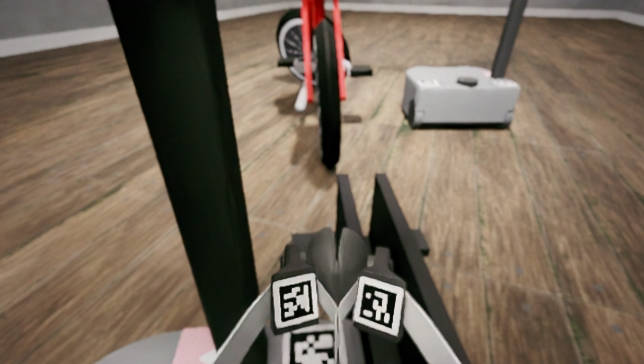

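Emit:
execute_actions(actions=[{"r2": {"base": {"translate_m": -0.3}, "joints": {"lift_m": 0.27, "head_pan_rad": 0.0, "head_tilt_rad": -0.95}}}], cameras=[])

Emit:
execute_actions(actions=[{"r2": {"base": {"rotate_rad": -0.72}}}], cameras=[])

Emit:
execute_actions(actions=[{"r2": {"base": {"translate_m": 0.53}}}], cameras=[])

Emit:
execute_actions(actions=[{"r2": {"base": {"rotate_rad": 2.29}}}], cameras=["r2_head_camera", "r2_nav_camera", "r1_nav_camera"])

Scene clock: 694.27 s.
r1.base_odometry: x=-1.980 y=+2.258 heading=+2.898 (m, m, rad; r1's odometry frame)
r1.turned_by_wheels: +0.000 (rad since the last result)
r1.turned_by_imu: -0.001 (rad since the last result)
r1.base_tilt: forward=-0.4 right=+1.5 (deg)
r1.lidar_m: 3.33 2.11 1.94 1.96 2.41 4.63 4.66 3.12 0.50 0.48 0.48 1.27
r1.head_depth_mm: 2521 2444 1995 1682 1011 1069 1151 / 2619 2424 1992 1713 - - - / 2677 2433 1977 - 1108 1247 1141 / 2829 2437 1983 1706 960 1220 1141 / 2866 2414 1972 1670 870 1220 1126 / 2933 2403 1972 1653 1437 1203 1130 / 3011 2406 1960 1652 1440 1198 1124
r1.base_status: not commanded
r1.joint_positions: lift_m=+0.614 arm_m=+0.300 wrist_yaw_rad=+0.009 wrist_pitch_rad=-1.173 wrist_roll_rad=-1.576 gripper_m=+0.021 head_pan_rad=-1.577 head_tilt_rad=-0.890
r1.joint_status: not commanded
r1.motor_effort: left_wheel=+3(3) right_wheel=-4(4) lift_m=+36(35) arm_m=-4(4) wrist_yaw_rad=-8(8) wrist_pitch_rad=-14(14) wrist_roll_rad=+2(2) gripper_m=-14(15) head_pan_rad=+4(4) head_tilt_rad=-6(6) (%)
r1.hand_pose: x=-0.0206 y=-0.5226 z=+0.5077 quat_wxyz=(+0.833, +0.554, +0.005, +0.005) (m; r1's base frame)
r1.wrist_depth_mm: 503 527 95 106 120 830 940 / 519 550 98 110 124 849 963 / 528 389 201 116 132 891 - / 549 572 429 122 806 933 - / 565 600 647 126 134 944 - / 571 624 659 130 141 - - / 587 630 627 137 907 - -
r2.base_odometry: x=+0.255 y=+1.940 heading=+1.051 (m, m, rad; r2's odometry frame)
r2.turned_by_wheels: +0.000 (rad since the last result)
r2.turned_by_imu: -0.001 (rad since the last result)
r2.base_tilt: forward=-1.4 right=-2.3 (deg)
r2.lidar_m: 2.33 3.02 0.71 1.49 2.62 2.45 2.51 3.02 2.81 2.85 2.46 2.28
r2.head_depth_mm: 2031 2187 1870 1595 1402 1249 1128 / 2127 2233 1846 1602 1389 1244 1122 / 2261 2211 1863 1587 1379 1231 1112 / 2382 2146 1824 1576 1393 1178 1104 / 2457 2164 1814 1568 1376 1174 1099 / 2522 2137 1796 1558 1367 1184 1098 / 2569 2103 1792 1533 1358 1172 1094
r2.base_status: done
r2.joint_positions: lift_m=+0.270 arm_m=+0.000 wrist_yaw_rad=+2.998 wrist_pitch_rad=-0.417 wrist_roll_rad=+0.001 gripper_m=+0.000 head_pan_rad=+0.007 head_tilt_rad=-0.951
r2.joint_status: all done
r2.motor_effort: left_wheel=+2(6) right_wheel=-2(7) lift_m=+19(31) arm_m=-5(5) wrist_yaw_rad=+2(2) wrist_pitch_rad=+6(6) wrist_roll_rad=+1(1) gripper_m=-2(2) head_pan_rad=-2(22) head_tilt_rad=+0(6) (%)
r2.hand_pose: x=+0.0109 y=+0.0769 z=+0.2832 quat_wxyz=(+0.196, +0.701, +0.097, +0.679) (m; r2's base frame)
r2.wrist_depth_mm: - - - - - - - / - - - - 974 - - / 971 987 - - 870 - - / 740 718 729 739 742 567 473 / 583 596 589 613 592 553 415 / 485 511 - - 498 497 400 / 431 - - - 416 424 399
pictures: none
No camera images: the call's "cameras" was empty. Leave "cameras" out to get every camera's image.

Scene clock: 696.10 s.
r1.base_odometry: x=-1.980 y=+2.258 heading=+2.898 (m, m, rad; r1's odometry frame)
r1.turned_by_wheels: +0.000 (rad since the last result)
r1.turned_by_imu: +0.000 (rad since the last result)
r1.base_tilt: forward=-0.4 right=+1.4 (deg)
r1.lidar_m: 3.31 2.11 1.94 1.95 2.41 4.64 4.67 3.09 0.50 0.47 0.48 1.19
r1.head_depth_mm: 2515 2452 1998 1674 1014 1069 1149 / 2611 2445 1974 1711 - - - / 2685 2427 1983 - 1102 1249 1140 / 2802 2450 1981 1714 959 1220 1140 / 2864 2438 1978 1664 873 1224 1128 / 2929 2418 1969 1652 1433 1198 1127 / 3012 2412 1973 1657 1429 1193 1120
r1.base_status: not commanded
r1.joint_positions: lift_m=+0.614 arm_m=+0.300 wrist_yaw_rad=+0.009 wrist_pitch_rad=-1.173 wrist_roll_rad=-1.576 gripper_m=+0.021 head_pan_rad=-1.577 head_tilt_rad=-0.890
r1.joint_status: not commanded
r1.motor_effort: left_wheel=+3(3) right_wheel=-4(4) lift_m=+36(36) arm_m=-4(4) wrist_yaw_rad=-9(8) wrist_pitch_rad=-14(13) wrist_roll_rad=+2(2) gripper_m=-14(14) head_pan_rad=+4(4) head_tilt_rad=-7(7) (%)
r1.hand_pose: x=-0.0206 y=-0.5226 z=+0.5077 quat_wxyz=(+0.833, +0.554, +0.005, +0.005) (m; r1's base frame)
r1.wrist_depth_mm: 503 525 95 106 120 812 942 / 518 547 98 109 124 848 - / 529 390 202 116 132 856 - / 545 576 424 122 793 919 - / 562 603 650 126 134 951 - / 574 616 646 131 141 - - / 585 630 630 137 915 - -
r2.base_odometry: x=+0.255 y=+1.940 heading=+0.332 (m, m, rad; r2's odometry frame)
r2.turned_by_wheels: -0.720 (rad since the last result)
r2.turned_by_imu: -0.721 (rad since the last result)
r2.base_tilt: forward=-1.4 right=-2.4 (deg)
r2.lidar_m: 2.29 2.29 2.64 0.71 0.80 2.88 2.47 2.46 2.82 2.81 2.82 2.71
r2.head_depth_mm: 2473 2226 1854 1613 1404 1252 1123 / 2351 2212 1845 1600 1400 1243 1120 / 2295 2221 1864 1567 1385 1238 1113 / 2246 2193 1819 1576 1389 1227 1112 / 2162 2153 1827 1568 1368 1221 1111 / 2124 2104 1798 1552 1357 1166 1094 / 2067 2124 1802 1538 1367 1158 1081
r2.base_status: done
r2.joint_positions: lift_m=+0.270 arm_m=+0.000 wrist_yaw_rad=+2.998 wrist_pitch_rad=-0.417 wrist_roll_rad=+0.001 gripper_m=+0.000 head_pan_rad=+0.007 head_tilt_rad=-0.951
r2.joint_status: not commanded
r2.motor_effort: left_wheel=+2(8) right_wheel=-2(5) lift_m=+19(19) arm_m=-5(5) wrist_yaw_rad=+2(3) wrist_pitch_rad=+6(6) wrist_roll_rad=+1(1) gripper_m=-2(3) head_pan_rad=-3(2) head_tilt_rad=+0(0) (%)
r2.hand_pose: x=+0.0109 y=+0.0769 z=+0.2832 quat_wxyz=(+0.196, +0.701, +0.097, +0.679) (m; r2's base frame)
r2.wrist_depth_mm: - - - - - - - / - - - - - - - / 964 989 921 644 - - - / 749 740 737 647 506 478 740 / 587 596 583 619 510 412 383 / 485 510 - - 497 431 381 / 431 - - - 410 412 415
pictures: none
No camera images: the call's "cameras" was empty. Leave "cameras" out to get every camera's image.

Scene clock: 699.87 s.
r1.base_odometry: x=-1.980 y=+2.258 heading=+2.898 (m, m, rad; r1's odometry frame)
r1.turned_by_wheels: +0.000 (rad since the last result)
r1.turned_by_imu: +0.000 (rad since the last result)
r1.base_tilt: forward=-0.3 right=+1.5 (deg)
r1.lidar_m: 1.29 2.11 1.94 1.95 2.42 4.63 4.66 3.10 0.50 0.48 0.48 1.28
r1.head_depth_mm: 2510 2471 1989 1674 1012 1068 1151 / 2600 2457 1988 1710 - - - / 2702 2445 1991 - 1104 1243 1141 / 2790 2432 1980 1700 961 1223 1133 / 2843 2412 1971 1661 873 1221 1127 / 2943 2437 1961 1658 1431 1199 1123 / 2981 2398 1966 1665 1426 1196 1127
r1.base_status: not commanded
r1.joint_positions: lift_m=+0.614 arm_m=+0.300 wrist_yaw_rad=+0.009 wrist_pitch_rad=-1.173 wrist_roll_rad=-1.576 gripper_m=+0.021 head_pan_rad=-1.577 head_tilt_rad=-0.890
r1.joint_status: not commanded
r1.motor_effort: left_wheel=+4(3) right_wheel=-4(4) lift_m=+36(36) arm_m=-4(4) wrist_yaw_rad=-7(9) wrist_pitch_rad=-13(13) wrist_roll_rad=+2(2) gripper_m=-14(14) head_pan_rad=+3(4) head_tilt_rad=-6(8) (%)
r1.hand_pose: x=-0.0206 y=-0.5226 z=+0.5077 quat_wxyz=(+0.833, +0.554, +0.005, +0.005) (m; r1's base frame)
r1.wrist_depth_mm: 510 528 95 106 120 832 934 / 524 548 98 110 124 852 972 / 534 381 202 116 132 884 - / 547 574 431 121 808 929 - / 557 606 654 126 134 939 - / 576 621 663 131 140 - - / 580 638 617 137 898 - -
r2.base_odometry: x=+0.756 y=+2.113 heading=+0.332 (m, m, rad; r2's odometry frame)
r2.turned_by_wheels: +0.000 (rad since the last result)
r2.turned_by_imu: +0.002 (rad since the last result)
r2.base_tilt: forward=-1.5 right=-2.2 (deg)
r2.lidar_m: 1.78 1.78 2.07 3.52 0.96 1.90 2.97 2.97 3.13 2.67 2.67 2.10
r2.head_depth_mm: 1867 2145 1869 1612 1397 1261 1123 / 1811 2102 1861 1587 1399 1248 1121 / 1773 2082 1828 1593 1390 1242 1115 / 1741 2039 1836 1585 1391 1236 1104 / 1708 1982 1825 1563 1380 1218 1105 / 1611 1900 1813 1577 1361 1218 1100 / 1585 1854 1791 1548 1352 1214 1086
r2.base_status: done
r2.joint_positions: lift_m=+0.270 arm_m=+0.000 wrist_yaw_rad=+2.998 wrist_pitch_rad=-0.416 wrist_roll_rad=+0.001 gripper_m=+0.000 head_pan_rad=+0.004 head_tilt_rad=-0.949
r2.joint_status: not commanded
r2.motor_effort: left_wheel=+1(31) right_wheel=+0(9) lift_m=+20(20) arm_m=-5(6) wrist_yaw_rad=+2(2) wrist_pitch_rad=+5(6) wrist_roll_rad=+1(1) gripper_m=-2(2) head_pan_rad=-1(2) head_tilt_rad=+0(1) (%)
r2.hand_pose: x=+0.0108 y=+0.0770 z=+0.2833 quat_wxyz=(+0.196, +0.701, +0.096, +0.679) (m; r2's base frame)
r2.wrist_depth_mm: - - - - - - - / - - - - - - - / 723 980 - - - - - / 568 470 742 741 741 751 743 / 587 491 430 618 597 594 597 / 493 495 - - 497 498 497 / 434 - - - 412 426 428
pictures: none
No camera images: the call's "cameras" was empty. Leave "cameras" out to get every camera's image.

Scene clock: 702.57 s.
r1.base_odometry: x=-1.980 y=+2.258 heading=+2.898 (m, m, rad; r1's odometry frame)
r1.turned_by_wheels: +0.000 (rad since the last result)
r1.turned_by_imu: +0.000 (rad since the last result)
r1.base_tilt: forward=-0.4 right=+1.4 (deg)
r1.lidar_m: 1.42 2.10 1.94 1.95 2.40 4.64 4.66 3.12 0.50 0.48 0.48 1.41
r1.head_depth_mm: 2494 2446 2006 1682 1009 1070 1150 / 2607 2450 1984 1712 - - - / 2707 2432 1981 - 1102 1241 1139 / 2780 2440 1968 1696 962 1222 1135 / 2875 2426 1964 1664 869 1228 1124 / 2950 2426 1965 1651 1432 1199 1127 / 2987 2408 1964 1656 1428 1200 1120
r1.base_status: not commanded
r1.joint_positions: lift_m=+0.614 arm_m=+0.300 wrist_yaw_rad=+0.009 wrist_pitch_rad=-1.173 wrist_roll_rad=-1.576 gripper_m=+0.021 head_pan_rad=-1.577 head_tilt_rad=-0.890
r1.joint_status: not commanded
r1.motor_effort: left_wheel=+3(3) right_wheel=-4(4) lift_m=+36(36) arm_m=-5(4) wrist_yaw_rad=-8(8) wrist_pitch_rad=-13(13) wrist_roll_rad=+2(2) gripper_m=-14(15) head_pan_rad=+4(4) head_tilt_rad=-6(7) (%)
r1.hand_pose: x=-0.0206 y=-0.5226 z=+0.5077 quat_wxyz=(+0.833, +0.554, +0.005, +0.005) (m; r1's base frame)
r1.wrist_depth_mm: 509 533 95 106 120 822 925 / 521 544 98 110 124 832 976 / 535 386 203 116 132 877 - / 544 579 428 122 809 935 - / 566 604 637 126 134 981 - / 579 624 661 131 141 - - / 582 633 622 137 906 - -
r2.base_odometry: x=+0.756 y=+2.113 heading=+2.621 (m, m, rad; r2's odometry frame)
r2.turned_by_wheels: +2.290 (rad since the last result)
r2.turned_by_imu: +2.291 (rad since the last result)
r2.base_tilt: forward=-1.5 right=-2.3 (deg)
r2.lidar_m: 0.95 3.18 2.96 3.01 2.85 2.67 2.71 1.92 1.77 1.81 2.34 1.41
r2.head_depth_mm: 2802 2226 1744 1612 1410 1245 1130 / 2749 2224 1752 1596 1402 1243 1124 / 2736 2197 1840 1580 1392 1196 1119 / 1517 1701 1517 1527 1293 1205 1105 / 2662 2095 1779 1557 1368 1224 1106 / 2684 2184 1809 1558 1369 1219 1102 / 2685 2110 1779 1542 1368 1215 1098
r2.base_status: done
r2.joint_positions: lift_m=+0.270 arm_m=+0.000 wrist_yaw_rad=+2.998 wrist_pitch_rad=-0.416 wrist_roll_rad=+0.001 gripper_m=+0.000 head_pan_rad=+0.004 head_tilt_rad=-0.949
r2.joint_status: not commanded
r2.motor_effort: left_wheel=-2(7) right_wheel=+2(11) lift_m=+20(20) arm_m=-5(5) wrist_yaw_rad=+1(2) wrist_pitch_rad=+5(5) wrist_roll_rad=+1(1) gripper_m=-1(2) head_pan_rad=-2(2) head_tilt_rad=-1(0) (%)
r2.hand_pose: x=+0.0108 y=+0.0770 z=+0.2833 quat_wxyz=(+0.196, +0.701, +0.096, +0.679) (m; r2's base frame)
r2.wrist_depth_mm: - - - - - - - / - - - - - - - / 966 - - - - - - / 735 737 733 759 739 744 759 / 587 599 600 614 593 591 596 / 486 508 - - 498 496 501 / 431 - - - 415 427 428
pictures: r1_nav_camera (sideways: a quarter turn counterclockwise sets it upright), r2_head_camera (sideways: a quarter turn clockwise sets it upright), r2_nav_camera (sideways: a quarter turn counterclockwise sets it upright)
Images, in order (width x height): r1_nav_camera 672x504, r2_head_camera 896x504, r2_nav_camera 672x504.

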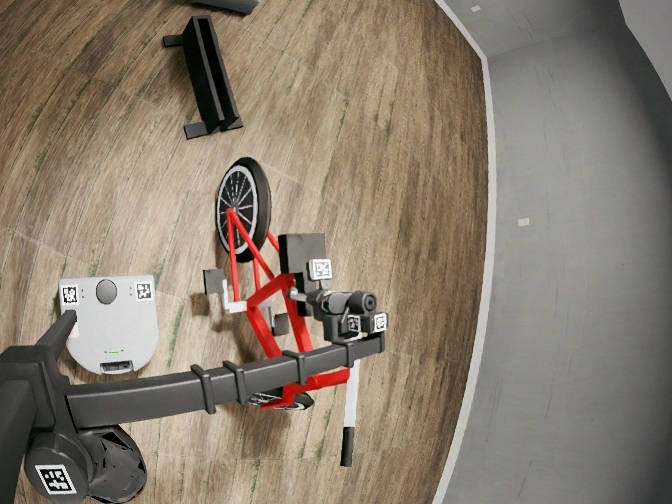

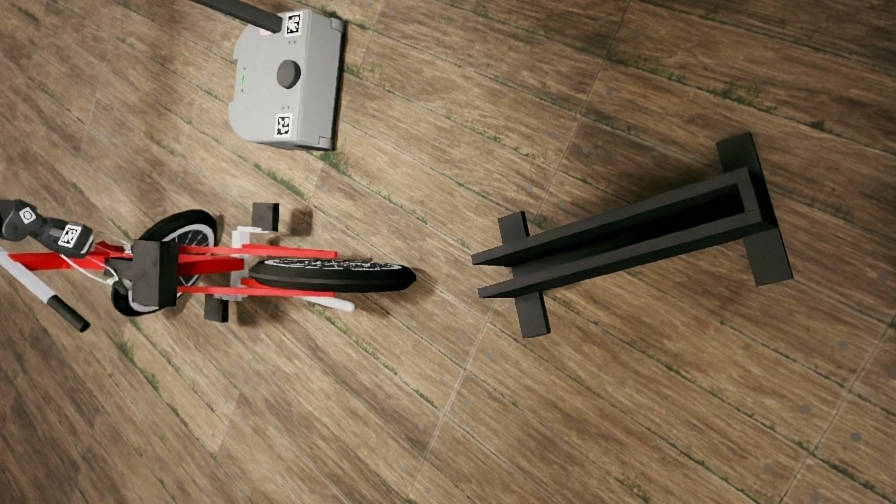

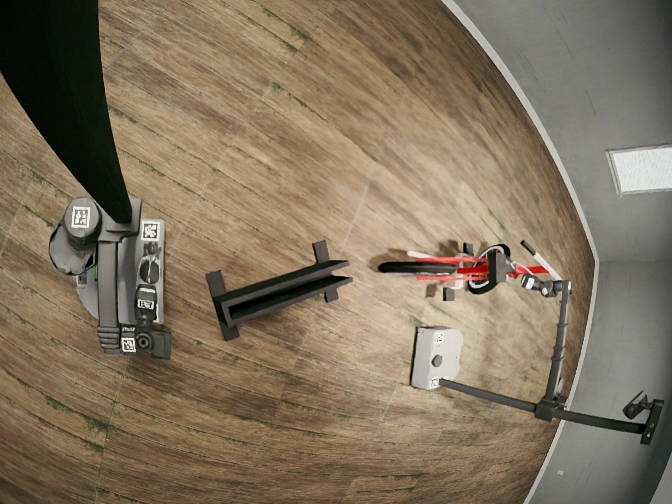

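Emit:
execute_actions(actions=[{"r2": {"base": {"rotate_rad": -1.09}}}], cameras=[])

Emit:
execute_actions(actions=[{"r2": {"base": {"translate_m": 0.215}}}], cameras=[])

Emit:
execute_actions(actions=[{"r2": {"base": {"rotate_rad": 2.09}, "joints": {"lift_m": 0.33, "head_pan_rad": -0.7, "head_tilt_rad": -1.1}}}], cameras=["r2_head_camera", "r2_nav_camera"])

Scene clock: 824.47 s.
r1.base_odometry: x=-1.980 y=+2.258 heading=+2.898 (m, m, rad; r1's odometry frame)
r1.turned_by_wheels: +0.000 (rad since the last result)
r1.turned_by_imu: +0.000 (rad since the last result)
r1.base_tilt: forward=-0.4 right=+1.5 (deg)
r1.lidar_m: 1.41 2.11 1.94 1.95 2.41 4.64 4.68 3.10 0.50 0.48 0.48 1.39
r1.head_depth_mm: 2480 2466 1990 1679 1008 1073 1150 / 2596 2446 1981 1703 - - - / 2685 2439 1967 - 1101 1251 1140 / 2769 2439 1977 1698 962 1222 1140 / 2865 2425 1970 1661 873 1222 1129 / 2935 2425 1966 1660 1439 1203 1128 / 3043 2390 1966 1658 1433 1198 1124
r1.base_status: not commanded
r1.joint_positions: lift_m=+0.614 arm_m=+0.300 wrist_yaw_rad=+0.009 wrist_pitch_rad=-1.173 wrist_roll_rad=-1.576 gripper_m=+0.021 head_pan_rad=-1.577 head_tilt_rad=-0.890
r1.joint_status: not commanded
r1.motor_effort: left_wheel=+3(2) right_wheel=-4(4) lift_m=+36(36) arm_m=-4(4) wrist_yaw_rad=-8(8) wrist_pitch_rad=-13(13) wrist_roll_rad=+2(2) gripper_m=-16(15) head_pan_rad=+4(4) head_tilt_rad=-7(7) (%)
r1.hand_pose: x=-0.0206 y=-0.5226 z=+0.5077 quat_wxyz=(+0.833, +0.554, +0.005, +0.005) (m; r1's base frame)
r1.wrist_depth_mm: 506 540 95 106 120 836 946 / 518 546 98 110 124 856 977 / 530 390 203 116 132 870 - / 543 576 423 122 811 904 - / 570 596 655 126 134 957 - / 570 619 677 131 141 - - / 579 628 614 137 896 - -
r2.base_odometry: x=+0.756 y=+2.113 heading=+1.532 (m, m, rad; r2's odometry frame)
r2.turned_by_wheels: -1.090 (rad since the last result)
r2.turned_by_imu: -1.092 (rad since the last result)
r2.base_tilt: forward=-1.5 right=-2.2 (deg)
r2.lidar_m: 2.27 1.41 0.96 3.21 2.97 2.99 2.90 2.67 2.70 1.95 1.77 1.79
r2.head_depth_mm: 1954 2111 1858 1613 1398 1249 1129 / 2166 2225 1848 1567 1397 1238 1117 / 2459 2222 1830 1588 1388 1239 1112 / 2611 2187 1822 1570 1381 1235 1107 / 2661 2150 1818 1565 1372 1226 1106 / 2656 2142 1812 1553 1369 1210 1082 / 2646 2128 1785 1555 1362 1216 1096
r2.base_status: done
r2.joint_positions: lift_m=+0.270 arm_m=+0.000 wrist_yaw_rad=+2.998 wrist_pitch_rad=-0.416 wrist_roll_rad=+0.001 gripper_m=+0.000 head_pan_rad=+0.004 head_tilt_rad=-0.949
r2.joint_status: not commanded
r2.motor_effort: left_wheel=+2(8) right_wheel=-2(8) lift_m=+20(20) arm_m=-5(5) wrist_yaw_rad=+2(2) wrist_pitch_rad=+5(5) wrist_roll_rad=+1(1) gripper_m=-2(3) head_pan_rad=-1(0) head_tilt_rad=-1(1) (%)
r2.hand_pose: x=+0.0108 y=+0.0770 z=+0.2833 quat_wxyz=(+0.196, +0.701, +0.096, +0.679) (m; r2's base frame)
r2.wrist_depth_mm: - - - - - - - / - - - - - - - / 975 988 - - 865 929 - / 736 729 742 737 685 489 758 / 584 593 598 618 571 401 598 / 492 506 - - 498 350 348 / 434 - - - 413 391 408
pictures: none
No camera images: the call's "cameras" was empty. Leave "cameras" out to get every camera's image.

Scene clock: 826.83 s.
r1.base_odometry: x=-1.980 y=+2.258 heading=+2.898 (m, m, rad; r1's odometry frame)
r1.turned_by_wheels: +0.000 (rad since the last result)
r1.turned_by_imu: +0.000 (rad since the last result)
r1.base_tilt: forward=-0.4 right=+1.4 (deg)
r1.lidar_m: 1.23 2.11 1.94 1.96 2.41 4.64 4.67 3.10 0.50 0.48 0.48 1.23
r1.head_depth_mm: 2465 2442 2001 1666 1007 1070 1156 / 2581 2441 1985 1703 - - - / 2697 2447 1973 - 1106 1252 1140 / 2805 2441 1970 1703 959 1224 1137 / 2878 2417 1979 1665 868 1219 1131 / 2960 2432 1970 1663 1431 1199 1128 / 3003 2406 1968 1661 1433 1201 1125
r1.base_status: not commanded
r1.joint_positions: lift_m=+0.614 arm_m=+0.300 wrist_yaw_rad=+0.009 wrist_pitch_rad=-1.173 wrist_roll_rad=-1.576 gripper_m=+0.021 head_pan_rad=-1.577 head_tilt_rad=-0.890
r1.joint_status: not commanded
r1.motor_effort: left_wheel=+4(3) right_wheel=-4(4) lift_m=+36(36) arm_m=-4(4) wrist_yaw_rad=-8(8) wrist_pitch_rad=-14(13) wrist_roll_rad=+2(2) gripper_m=-14(15) head_pan_rad=+4(3) head_tilt_rad=-7(6) (%)
r1.hand_pose: x=-0.0206 y=-0.5226 z=+0.5077 quat_wxyz=(+0.833, +0.554, +0.005, +0.005) (m; r1's base frame)
r1.wrist_depth_mm: 516 538 95 106 120 825 933 / 517 549 98 110 124 835 989 / 529 386 202 116 132 889 - / 543 572 428 121 792 926 - / 563 605 655 126 134 955 - / 563 623 668 131 141 - - / 583 620 619 137 894 - -
r2.base_odometry: x=+0.765 y=+2.328 heading=+1.532 (m, m, rad; r2's odometry frame)
r2.turned_by_wheels: +0.000 (rad since the last result)
r2.turned_by_imu: -0.001 (rad since the last result)
r2.base_tilt: forward=-1.4 right=-2.3 (deg)
r2.lidar_m: 2.10 1.38 0.92 0.89 3.09 3.12 3.09 2.83 2.75 1.81 1.65 1.66
r2.head_depth_mm: 1792 2033 1880 1593 1405 1258 1129 / 2017 2167 1849 1593 1402 1235 1117 / 2290 2205 1840 1576 1373 1241 1110 / 2488 2184 1824 1570 1380 1234 1106 / 2676 2132 1811 1570 1374 1218 1100 / 2637 2178 1802 1556 1376 1218 1094 / 2618 2130 1782 1550 1358 1220 1103
r2.base_status: done
r2.joint_positions: lift_m=+0.270 arm_m=+0.000 wrist_yaw_rad=+2.998 wrist_pitch_rad=-0.416 wrist_roll_rad=+0.001 gripper_m=+0.000 head_pan_rad=+0.004 head_tilt_rad=-0.949
r2.joint_status: not commanded
r2.motor_effort: left_wheel=+2(8) right_wheel=-2(3) lift_m=+20(20) arm_m=-5(5) wrist_yaw_rad=+2(2) wrist_pitch_rad=+5(5) wrist_roll_rad=+1(1) gripper_m=-1(2) head_pan_rad=-2(1) head_tilt_rad=-1(0) (%)
r2.hand_pose: x=+0.0108 y=+0.0770 z=+0.2833 quat_wxyz=(+0.196, +0.701, +0.096, +0.679) (m; r2's base frame)
r2.wrist_depth_mm: - - - - - - - / - - - - - - - / 966 - - - - - - / 723 734 747 732 741 746 751 / 587 581 592 592 576 595 598 / 493 515 - - 501 491 500 / 430 - - - 390 426 430
pictures: none
No camera images: the call's "cameras" was empty. Leave "cameras" out to get every camera's image.

Scene clock: 830.80 s.
r1.base_odometry: x=-1.980 y=+2.258 heading=+2.898 (m, m, rad; r1's odometry frame)
r1.turned_by_wheels: +0.000 (rad since the last result)
r1.turned_by_imu: +0.000 (rad since the last result)
r1.base_tilt: forward=-0.4 right=+1.4 (deg)
r1.lidar_m: 1.27 2.11 1.94 1.96 2.41 4.63 4.70 3.10 0.50 0.47 0.48 4.10
r1.head_depth_mm: 2516 2442 1988 1680 1011 1068 1154 / 2581 2449 1987 1720 - - - / 2708 2423 1981 - 1101 1240 1141 / 2817 2438 1987 1698 958 1222 1138 / 2895 2426 1971 1666 872 1225 1122 / 2930 2422 1961 1647 1435 1198 1122 / 3019 2413 1962 1661 1426 1197 1127
r1.base_status: not commanded
r1.joint_positions: lift_m=+0.614 arm_m=+0.300 wrist_yaw_rad=+0.009 wrist_pitch_rad=-1.173 wrist_roll_rad=-1.576 gripper_m=+0.021 head_pan_rad=-1.577 head_tilt_rad=-0.890
r1.joint_status: not commanded
r1.motor_effort: left_wheel=+4(3) right_wheel=-4(4) lift_m=+36(36) arm_m=-4(4) wrist_yaw_rad=-7(9) wrist_pitch_rad=-14(13) wrist_roll_rad=+2(2) gripper_m=-15(14) head_pan_rad=+4(4) head_tilt_rad=-8(7) (%)
r1.hand_pose: x=-0.0206 y=-0.5226 z=+0.5077 quat_wxyz=(+0.833, +0.554, +0.005, +0.005) (m; r1's base frame)
r1.wrist_depth_mm: 509 534 95 106 120 814 953 / 521 543 98 110 124 853 978 / 530 388 203 116 132 883 - / 548 577 425 122 823 924 - / 562 596 639 126 133 925 - / 574 628 663 131 141 - - / 586 638 625 137 901 - -
r2.base_odometry: x=+0.765 y=+2.328 heading=-2.662 (m, m, rad; r2's odometry frame)
r2.turned_by_wheels: +2.090 (rad since the last result)
r2.turned_by_imu: +2.096 (rad since the last result)
r2.base_tilt: forward=-1.3 right=-2.3 (deg)
r2.lidar_m: 3.09 3.13 3.11 2.84 2.77 1.81 1.65 1.66 2.09 1.38 0.94 0.89
r2.head_depth_mm: 2123 1844 1592 1466 1321 1206 1113 / 1649 1801 1641 1441 1320 1217 - / 1321 1440 1574 1453 1318 1241 - / 2072 1816 1568 1400 1279 1185 - / 2080 1784 1580 1431 1306 1180 1127 / 2046 1786 1558 1421 1293 1185 1096 / 2035 1785 1586 1417 1286 1177 1088
r2.base_status: done
r2.joint_positions: lift_m=+0.330 arm_m=+0.000 wrist_yaw_rad=+2.998 wrist_pitch_rad=-0.416 wrist_roll_rad=+0.001 gripper_m=+0.000 head_pan_rad=-0.693 head_tilt_rad=-1.086
r2.joint_status: all done
r2.motor_effort: left_wheel=-2(7) right_wheel=+3(9) lift_m=+31(32) arm_m=-5(5) wrist_yaw_rad=+2(2) wrist_pitch_rad=+5(6) wrist_roll_rad=+1(1) gripper_m=-2(2) head_pan_rad=-2(26) head_tilt_rad=-5(16) (%)
r2.hand_pose: x=+0.0108 y=+0.0770 z=+0.3427 quat_wxyz=(+0.196, +0.701, +0.096, +0.679) (m; r2's base frame)
r2.wrist_depth_mm: - - - - - - - / - - - - - - - / - - - - - - - / 834 839 856 847 845 882 867 / 679 680 667 706 690 684 685 / 560 577 - - 567 566 572 / 482 494 - - 476 486 490
pictures: r2_head_camera (sideways: a quarter turn clockwise sets it upright), r2_nav_camera (sideways: a quarter turn counterclockwise sets it upright)
Images, in order (width x height): r2_head_camera 896x504, r2_nav_camera 672x504.

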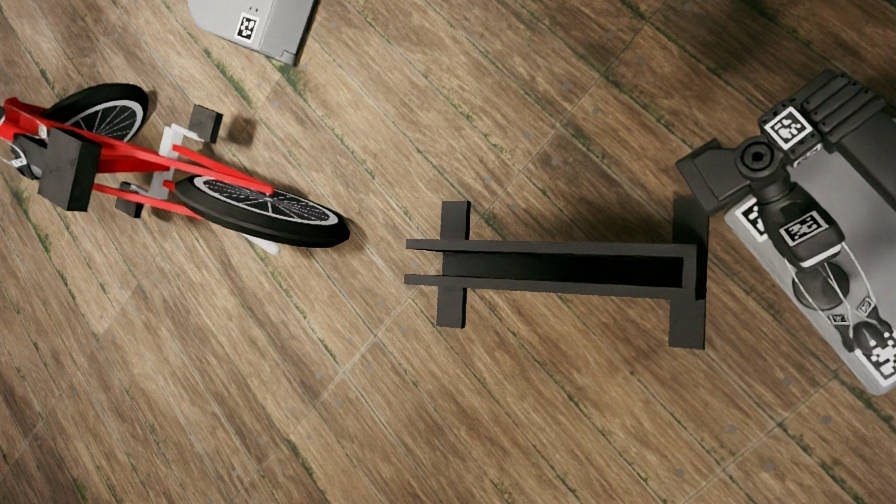

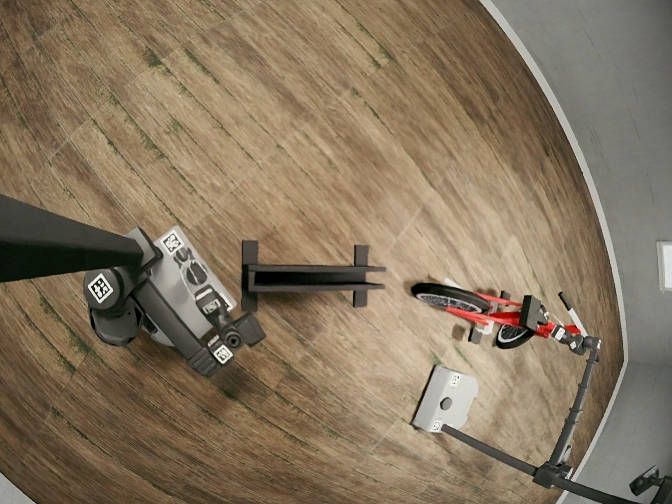

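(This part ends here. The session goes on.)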